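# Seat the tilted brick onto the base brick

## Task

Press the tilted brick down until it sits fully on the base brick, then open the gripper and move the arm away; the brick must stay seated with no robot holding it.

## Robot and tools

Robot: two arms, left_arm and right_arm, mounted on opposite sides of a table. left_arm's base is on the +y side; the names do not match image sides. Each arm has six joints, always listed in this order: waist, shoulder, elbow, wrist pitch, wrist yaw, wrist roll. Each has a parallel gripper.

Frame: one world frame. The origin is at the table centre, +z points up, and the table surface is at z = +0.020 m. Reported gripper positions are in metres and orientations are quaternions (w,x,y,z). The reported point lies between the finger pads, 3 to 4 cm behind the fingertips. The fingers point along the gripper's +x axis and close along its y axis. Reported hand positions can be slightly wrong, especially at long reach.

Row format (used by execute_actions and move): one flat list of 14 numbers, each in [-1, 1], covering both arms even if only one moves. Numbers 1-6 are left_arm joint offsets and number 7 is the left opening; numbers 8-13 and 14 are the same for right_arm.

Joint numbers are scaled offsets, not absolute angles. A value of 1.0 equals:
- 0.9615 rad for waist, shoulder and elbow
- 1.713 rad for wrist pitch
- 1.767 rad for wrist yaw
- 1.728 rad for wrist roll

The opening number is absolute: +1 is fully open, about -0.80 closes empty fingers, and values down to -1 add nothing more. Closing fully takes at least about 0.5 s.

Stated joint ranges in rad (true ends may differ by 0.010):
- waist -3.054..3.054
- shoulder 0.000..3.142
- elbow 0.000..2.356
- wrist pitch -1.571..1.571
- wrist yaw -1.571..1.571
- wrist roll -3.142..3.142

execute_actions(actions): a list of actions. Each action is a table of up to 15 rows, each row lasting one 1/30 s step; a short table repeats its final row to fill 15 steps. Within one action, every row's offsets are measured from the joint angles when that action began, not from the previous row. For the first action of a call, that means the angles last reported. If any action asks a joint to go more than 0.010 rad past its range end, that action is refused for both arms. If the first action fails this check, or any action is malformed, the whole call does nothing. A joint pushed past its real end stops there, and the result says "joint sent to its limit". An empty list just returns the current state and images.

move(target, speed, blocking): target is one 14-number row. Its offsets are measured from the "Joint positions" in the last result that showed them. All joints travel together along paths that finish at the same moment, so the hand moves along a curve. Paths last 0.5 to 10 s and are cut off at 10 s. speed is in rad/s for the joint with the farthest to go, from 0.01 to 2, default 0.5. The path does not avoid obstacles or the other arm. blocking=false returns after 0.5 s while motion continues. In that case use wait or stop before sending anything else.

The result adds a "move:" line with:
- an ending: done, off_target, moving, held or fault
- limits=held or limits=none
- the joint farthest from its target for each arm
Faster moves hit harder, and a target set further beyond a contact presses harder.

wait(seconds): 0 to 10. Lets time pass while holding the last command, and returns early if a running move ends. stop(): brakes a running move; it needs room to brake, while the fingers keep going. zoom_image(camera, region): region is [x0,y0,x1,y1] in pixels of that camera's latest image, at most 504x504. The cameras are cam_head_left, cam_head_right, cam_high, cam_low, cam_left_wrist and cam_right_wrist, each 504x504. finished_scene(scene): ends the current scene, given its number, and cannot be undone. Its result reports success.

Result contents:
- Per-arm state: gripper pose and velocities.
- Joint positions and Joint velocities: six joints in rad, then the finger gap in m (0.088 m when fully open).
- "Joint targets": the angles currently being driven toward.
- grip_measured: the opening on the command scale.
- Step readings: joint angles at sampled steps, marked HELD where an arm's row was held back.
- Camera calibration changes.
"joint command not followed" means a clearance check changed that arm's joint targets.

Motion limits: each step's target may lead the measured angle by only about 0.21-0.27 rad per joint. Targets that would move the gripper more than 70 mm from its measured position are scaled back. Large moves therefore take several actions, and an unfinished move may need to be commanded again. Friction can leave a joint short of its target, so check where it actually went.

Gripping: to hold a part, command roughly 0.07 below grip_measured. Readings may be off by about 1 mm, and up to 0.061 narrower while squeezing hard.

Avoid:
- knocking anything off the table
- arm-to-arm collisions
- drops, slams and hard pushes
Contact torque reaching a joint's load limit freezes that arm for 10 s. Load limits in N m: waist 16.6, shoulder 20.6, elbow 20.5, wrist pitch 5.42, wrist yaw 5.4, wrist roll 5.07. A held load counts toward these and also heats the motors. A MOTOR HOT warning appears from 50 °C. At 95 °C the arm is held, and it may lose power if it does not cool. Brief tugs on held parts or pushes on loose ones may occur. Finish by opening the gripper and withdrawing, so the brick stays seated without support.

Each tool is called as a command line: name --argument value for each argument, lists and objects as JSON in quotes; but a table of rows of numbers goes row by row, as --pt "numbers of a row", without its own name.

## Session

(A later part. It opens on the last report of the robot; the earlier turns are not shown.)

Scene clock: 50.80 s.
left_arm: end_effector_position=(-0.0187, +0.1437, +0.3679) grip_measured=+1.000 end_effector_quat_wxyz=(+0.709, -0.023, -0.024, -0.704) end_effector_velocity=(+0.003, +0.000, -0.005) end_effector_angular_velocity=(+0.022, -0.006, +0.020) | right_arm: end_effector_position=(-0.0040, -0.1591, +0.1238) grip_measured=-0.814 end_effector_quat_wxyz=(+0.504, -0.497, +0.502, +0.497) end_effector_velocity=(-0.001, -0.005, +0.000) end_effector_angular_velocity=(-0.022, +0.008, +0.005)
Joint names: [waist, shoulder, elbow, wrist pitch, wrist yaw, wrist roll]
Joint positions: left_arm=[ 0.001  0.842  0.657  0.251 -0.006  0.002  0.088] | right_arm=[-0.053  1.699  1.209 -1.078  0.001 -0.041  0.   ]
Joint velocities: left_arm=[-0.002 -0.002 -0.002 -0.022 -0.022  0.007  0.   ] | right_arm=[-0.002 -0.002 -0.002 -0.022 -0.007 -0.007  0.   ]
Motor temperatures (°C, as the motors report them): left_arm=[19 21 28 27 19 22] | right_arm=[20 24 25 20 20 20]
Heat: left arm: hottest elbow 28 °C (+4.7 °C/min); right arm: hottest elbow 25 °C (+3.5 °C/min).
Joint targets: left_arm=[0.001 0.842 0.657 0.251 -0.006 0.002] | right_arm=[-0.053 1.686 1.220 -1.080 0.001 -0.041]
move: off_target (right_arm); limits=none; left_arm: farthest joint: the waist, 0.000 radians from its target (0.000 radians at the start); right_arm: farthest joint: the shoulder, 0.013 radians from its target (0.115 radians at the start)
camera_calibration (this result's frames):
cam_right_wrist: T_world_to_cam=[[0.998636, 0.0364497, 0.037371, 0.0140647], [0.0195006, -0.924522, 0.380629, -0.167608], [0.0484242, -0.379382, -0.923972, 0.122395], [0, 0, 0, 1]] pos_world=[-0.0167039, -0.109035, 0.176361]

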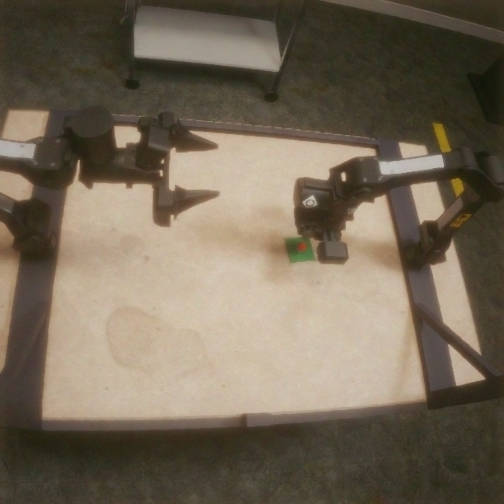

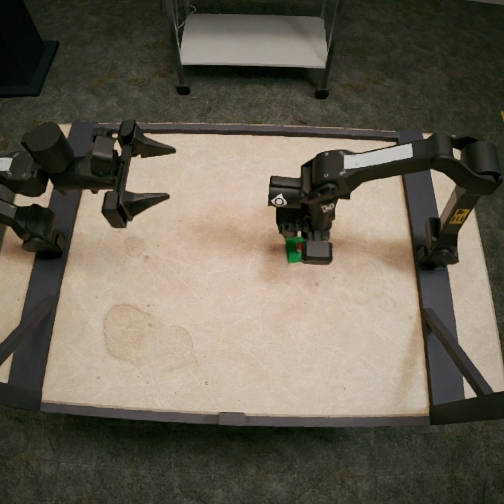

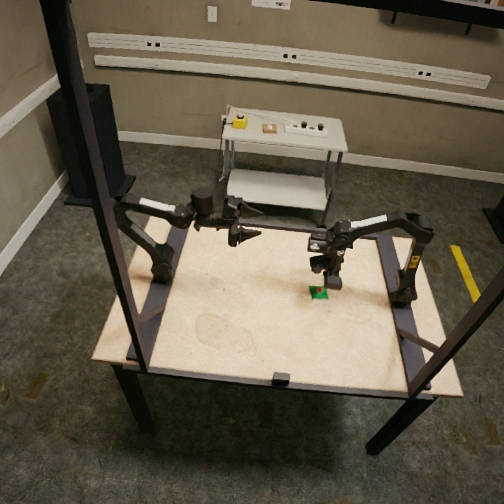

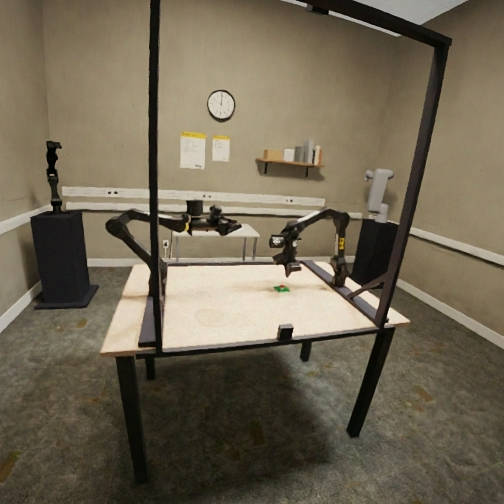

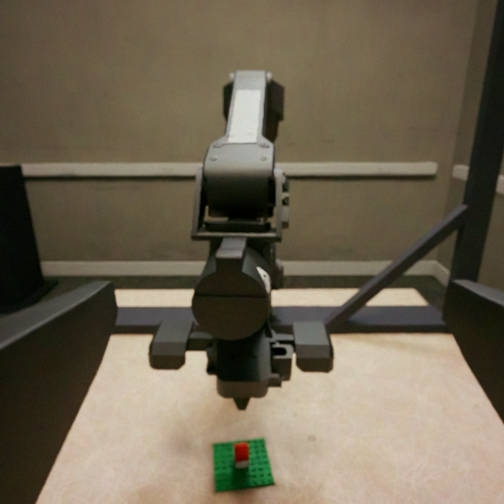

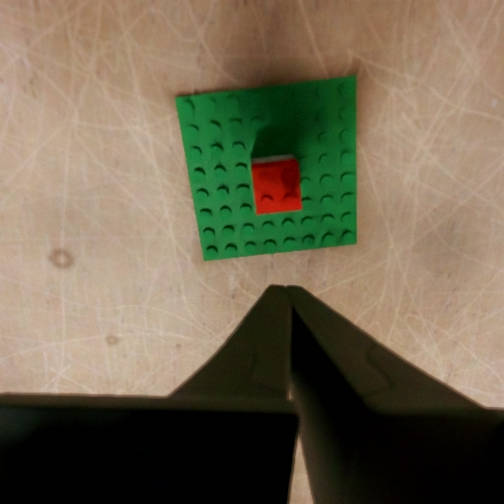

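move --target '[0,0,0,0,0,0,1,0.007,0.13,-0.027,0.078,0,0,-1]' --speed 0.2

move --target '[0,0,0,0,0,0,1,0.003,0.06,-0.075,0.03,0,0,-1]' --speed 0.035

move --target '[0,0,0,0,0,0,1,0,-0.12,0.08,-0.1,0,0,-1]' --speed 0.2

zoom_image --camera "cam_left_wrist" --region '[200, 424, 290, 504]'

Scene clock: 60.70 s.
left_arm: end_effector_position=(-0.0187, +0.1437, +0.3679) grip_measured=+1.000 end_effector_quat_wxyz=(+0.709, -0.023, -0.024, -0.704) end_effector_velocity=(+0.003, +0.000, -0.004) end_effector_angular_velocity=(+0.012, -0.006, +0.020) | right_arm: end_effector_position=(-0.0043, -0.1409, +0.0854) grip_measured=-0.814 end_effector_quat_wxyz=(+0.502, -0.499, +0.503, +0.497) end_effector_velocity=(-0.002, -0.004, -0.001) end_effector_angular_velocity=(-0.012, +0.008, +0.010)
Joint names: [waist, shoulder, elbow, wrist pitch, wrist yaw, wrist roll]
Joint positions: left_arm=[ 0.001  0.842  0.657  0.251 -0.006  0.002  0.088] | right_arm=[-0.049  1.816  1.189 -0.947  0.001 -0.041  0.   ]
Joint velocities: left_arm=[-0.002 -0.002 -0.007 -0.007 -0.022  0.007  0.   ] | right_arm=[ 0.002 -0.002 -0.007 -0.007 -0.007 -0.007  0.   ]
Motor temperatures (°C, as the motors report them): left_arm=[19 22 28 27 19 22] | right_arm=[20 25 25 20 20 20]
Heat: left arm: hottest elbow 28 °C (+4.0 °C/min); right arm: hottest shoulder 25 °C (+3.0 °C/min).
Joint targets: left_arm=[0.001 0.842 0.657 0.251 -0.006 0.002] | right_arm=[-0.046 1.824 1.183 -0.944 0.001 -0.041]
move: done; limits=none; left_arm: farthest joint: the waist, 0.000 radians from its target (0.000 radians at the start); right_arm: farthest joint: the shoulder, 0.008 radians from its target (0.125 radians at the start)
camera_calibration (this result's frames):
cam_right_wrist: T_world_to_cam=[[0.9985, 0.040457, 0.0368946, 0.0156835], [0.0231275, -0.922397, 0.385549, -0.13621], [0.0496296, -0.384118, -0.921949, 0.0930292], [0, 0, 0, 1]] pos_world=[-0.0171268, -0.0905397, 0.137705]

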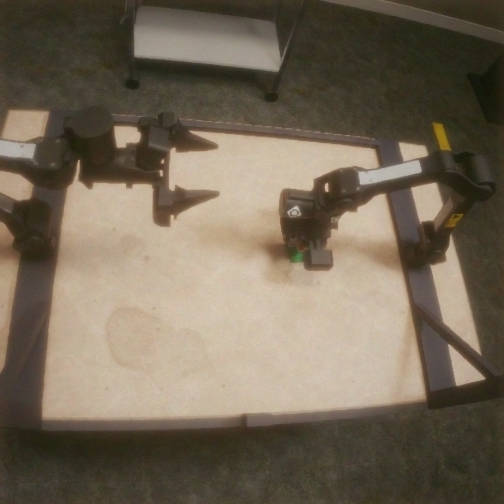

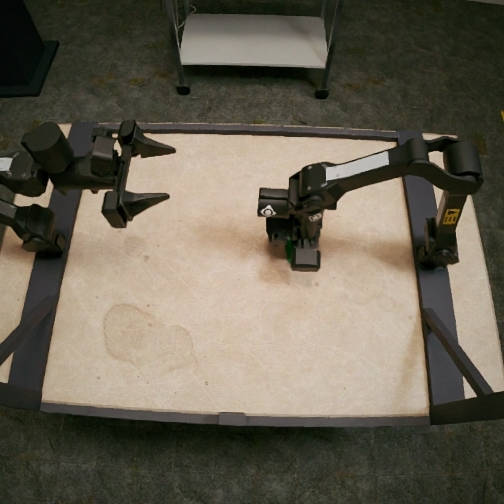

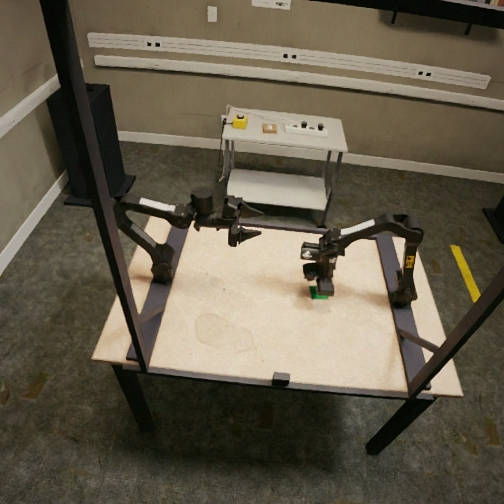

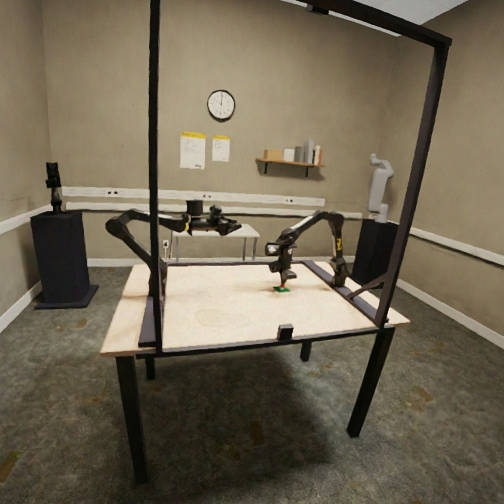

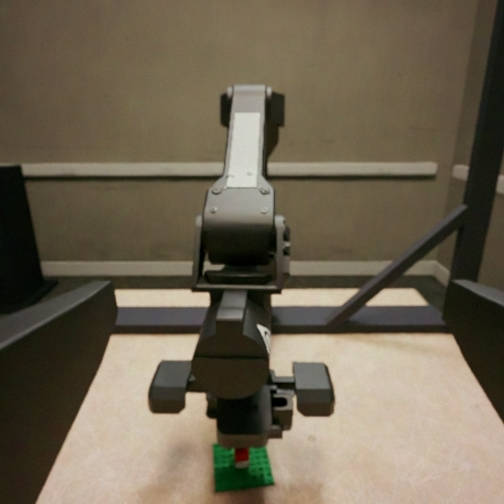

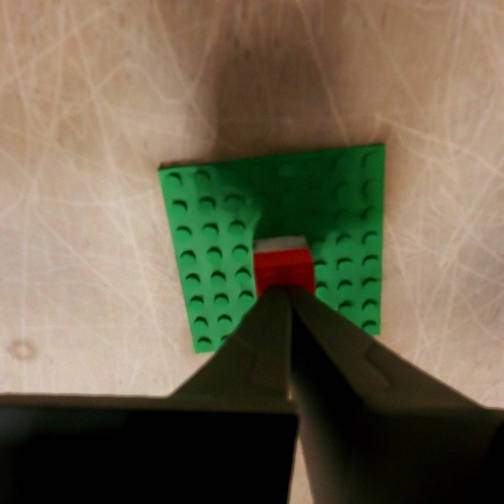

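Scene clock: 63.00 s.
left_arm: end_effector_position=(-0.0187, +0.1437, +0.3679) grip_measured=+1.000 end_effector_quat_wxyz=(+0.709, -0.023, -0.024, -0.704) end_effector_velocity=(-0.002, +0.000, -0.008) end_effector_angular_velocity=(+0.027, +0.021, -0.011) | right_arm: end_effector_position=(-0.0046, -0.1437, +0.0785) grip_measured=-0.814 end_effector_quat_wxyz=(+0.502, -0.498, +0.502, +0.498) end_effector_velocity=(-0.002, -0.005, +0.000) end_effector_angular_velocity=(-0.022, +0.008, -0.005)
Joint names: [waist, shoulder, elbow, wrist pitch, wrist yaw, wrist roll]
Joint positions: left_arm=[ 0.001  0.842  0.657  0.251 -0.006  0.002  0.088] | right_arm=[-0.048  1.814  1.157 -0.914  0.001 -0.041  0.   ]
Joint velocities: left_arm=[-0.002 -0.002 -0.007 -0.022  0.007 -0.022  0.   ] | right_arm=[ 0.002 -0.002 -0.002 -0.022 -0.007  0.007  0.   ]
Motor temperatures (°C, as the motors report them): left_arm=[19 22 28 27 19 22] | right_arm=[20 25 25 20 20 20]
Heat: left arm: hottest elbow 28 °C (+4.1 °C/min); right arm: hottest shoulder 25 °C (+3.0 °C/min).
Joint targets: left_arm=[0.001 0.842 0.657 0.251 -0.006 0.002] | right_arm=[-0.046 1.873 1.117 -0.895 0.001 -0.041]
move: off_target (right_arm); limits=none; left_arm: farthest joint: the waist, 0.000 radians from its target (0.000 radians at the start); right_arm: farthest joint: the shoulder, 0.060 radians from its target (0.058 radians at the start)
camera_calibration (this result's frames):
cam_right_wrist: T_world_to_cam=[[0.998464, 0.0411201, 0.0371329, 0.0165092], [0.0237818, -0.923405, 0.383091, -0.136139], [0.0500414, -0.381619, -0.922964, 0.0860503], [0, 0, 0, 1]] pos_world=[-0.0175523, -0.0935516, 0.130962]

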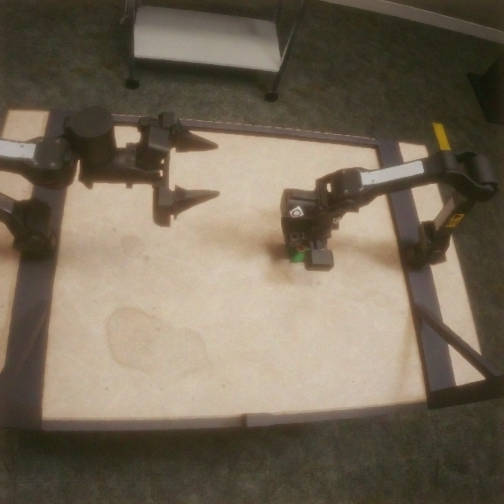

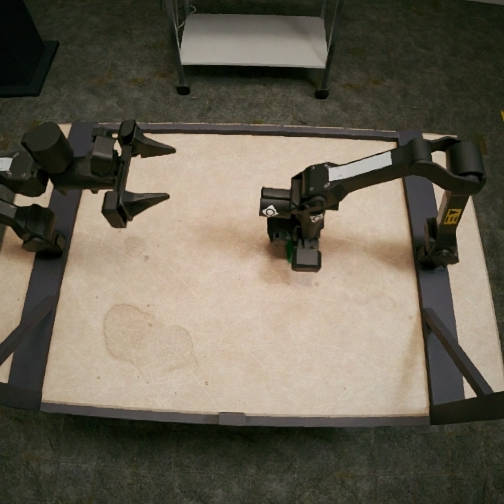

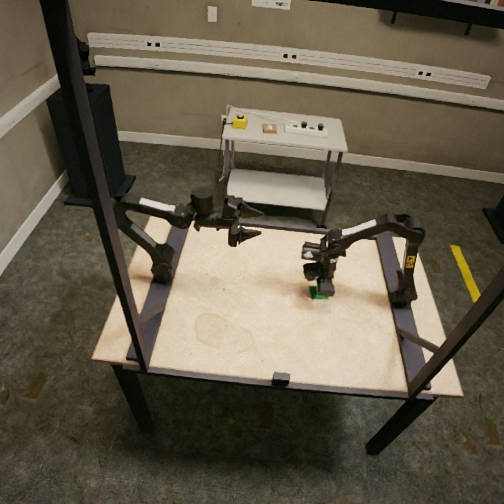

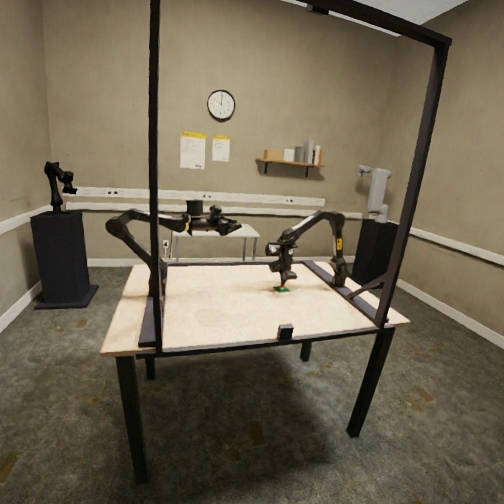

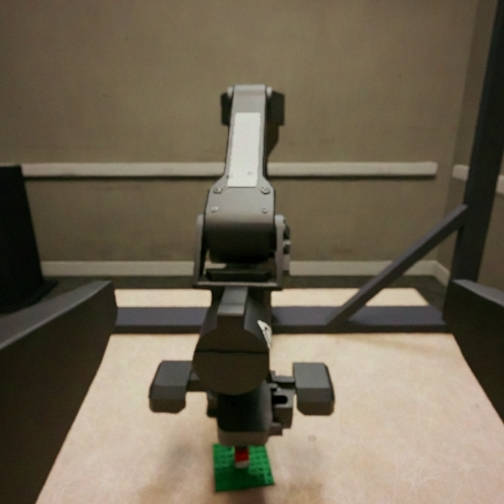

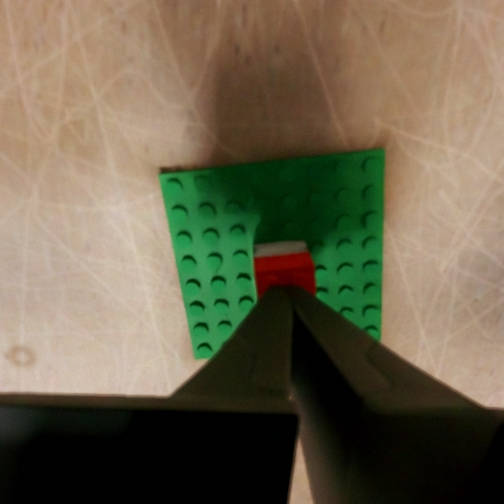

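Scene clock: 64.30 s.
left_arm: end_effector_position=(-0.0187, +0.1437, +0.3679) grip_measured=+1.000 end_effector_quat_wxyz=(+0.709, -0.023, -0.024, -0.704) end_effector_velocity=(-0.002, +0.000, -0.002) end_effector_angular_velocity=(+0.007, +0.007, -0.010) | right_arm: end_effector_position=(-0.0052, -0.1565, +0.1237) grip_measured=-0.814 end_effector_quat_wxyz=(+0.502, -0.499, +0.502, +0.497) end_effector_velocity=(+0.002, +0.001, +0.000) end_effector_angular_velocity=(+0.007, -0.008, +0.005)
Joint names: [waist, shoulder, elbow, wrist pitch, wrist yaw, wrist roll]
Joint positions: left_arm=[ 0.001  0.842  0.657  0.251 -0.006  0.002  0.088] | right_arm=[-0.048  1.712  1.223 -1.083  0.002 -0.041  0.   ]
Joint velocities: left_arm=[-0.002 -0.002 -0.002 -0.007  0.007 -0.007  0.   ] | right_arm=[-0.002 -0.002 -0.002  0.007  0.007 -0.007  0.   ]
Motor temperatures (°C, as the motors report them): left_arm=[19 22 29 27 19 22] | right_arm=[20 25 25 20 20 20]
Heat: left arm: hottest elbow 29 °C (+5.1 °C/min); right arm: hottest shoulder 25 °C (+3.0 °C/min).
Joint targets: left_arm=[0.001 0.842 0.657 0.251 -0.006 0.002] | right_arm=[-0.048 1.698 1.234 -1.085 0.001 -0.041]
move: off_target (right_arm); limits=none; left_arm: farthest joint: the waist, 0.000 radians from its target (0.000 radians at the start); right_arm: farthest joint: the shoulder, 0.013 radians from its target (0.115 radians at the start)
camera_calibration (this result's frames):
cam_right_wrist: T_world_to_cam=[[0.998451, 0.0411494, 0.0374445, 0.0158822], [0.0236499, -0.923105, 0.383819, -0.165306], [0.0503592, -0.382339, -0.922649, 0.122768], [0, 0, 0, 1]] pos_world=[-0.0181307, -0.106309, 0.176125]

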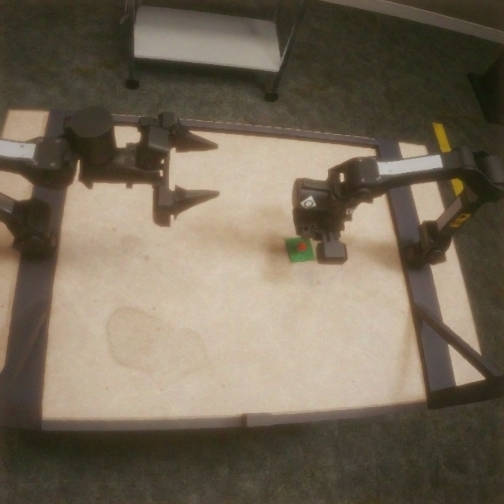

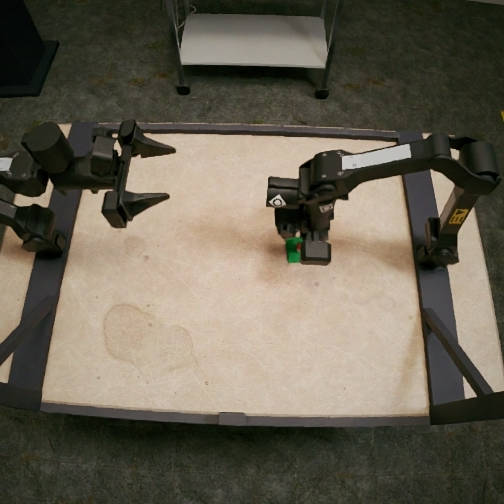

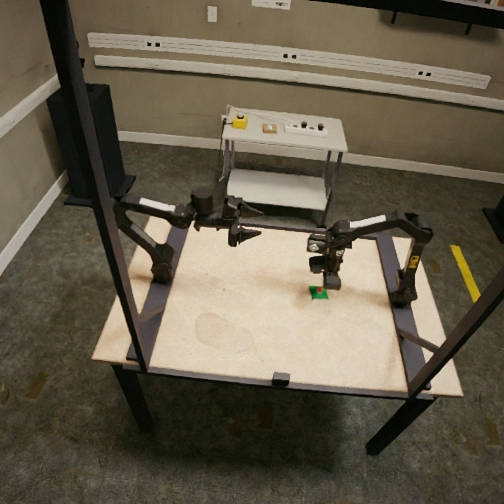

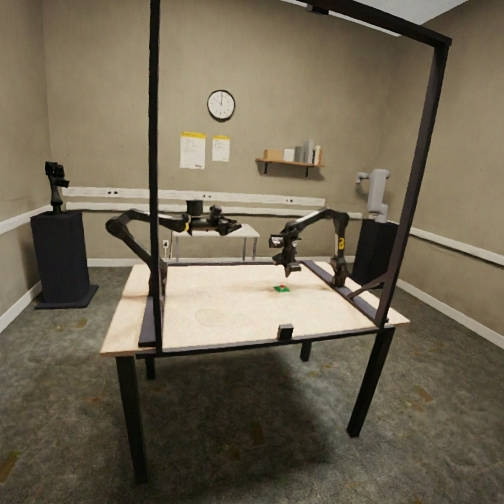

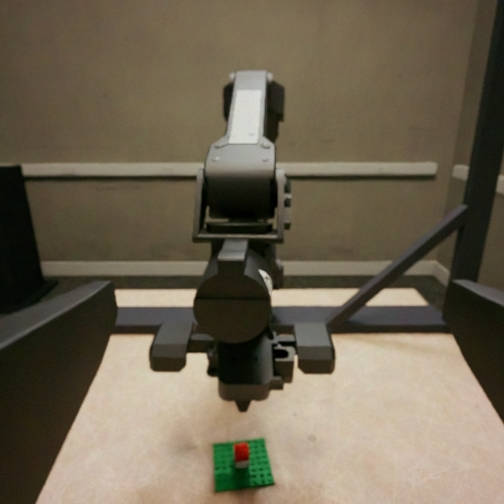

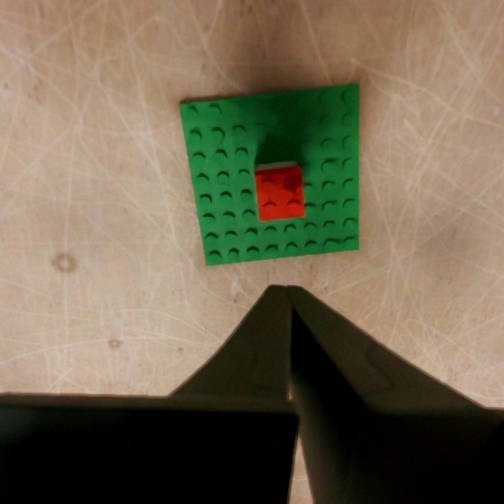

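Region (200, 424, 290, 504) of cam_left_wrist's 504x504 image, scaled by 5.600, with more detail than that image has.

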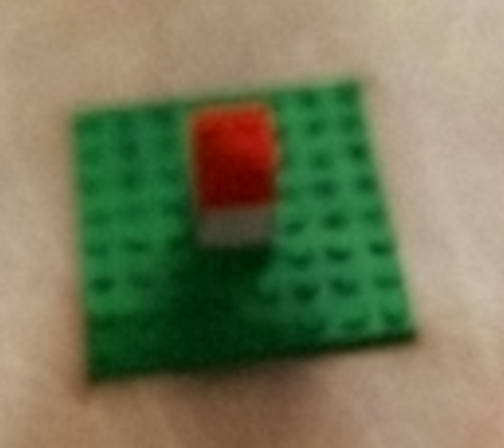

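finished_scene --scene 2

The scene is finished: the task was done.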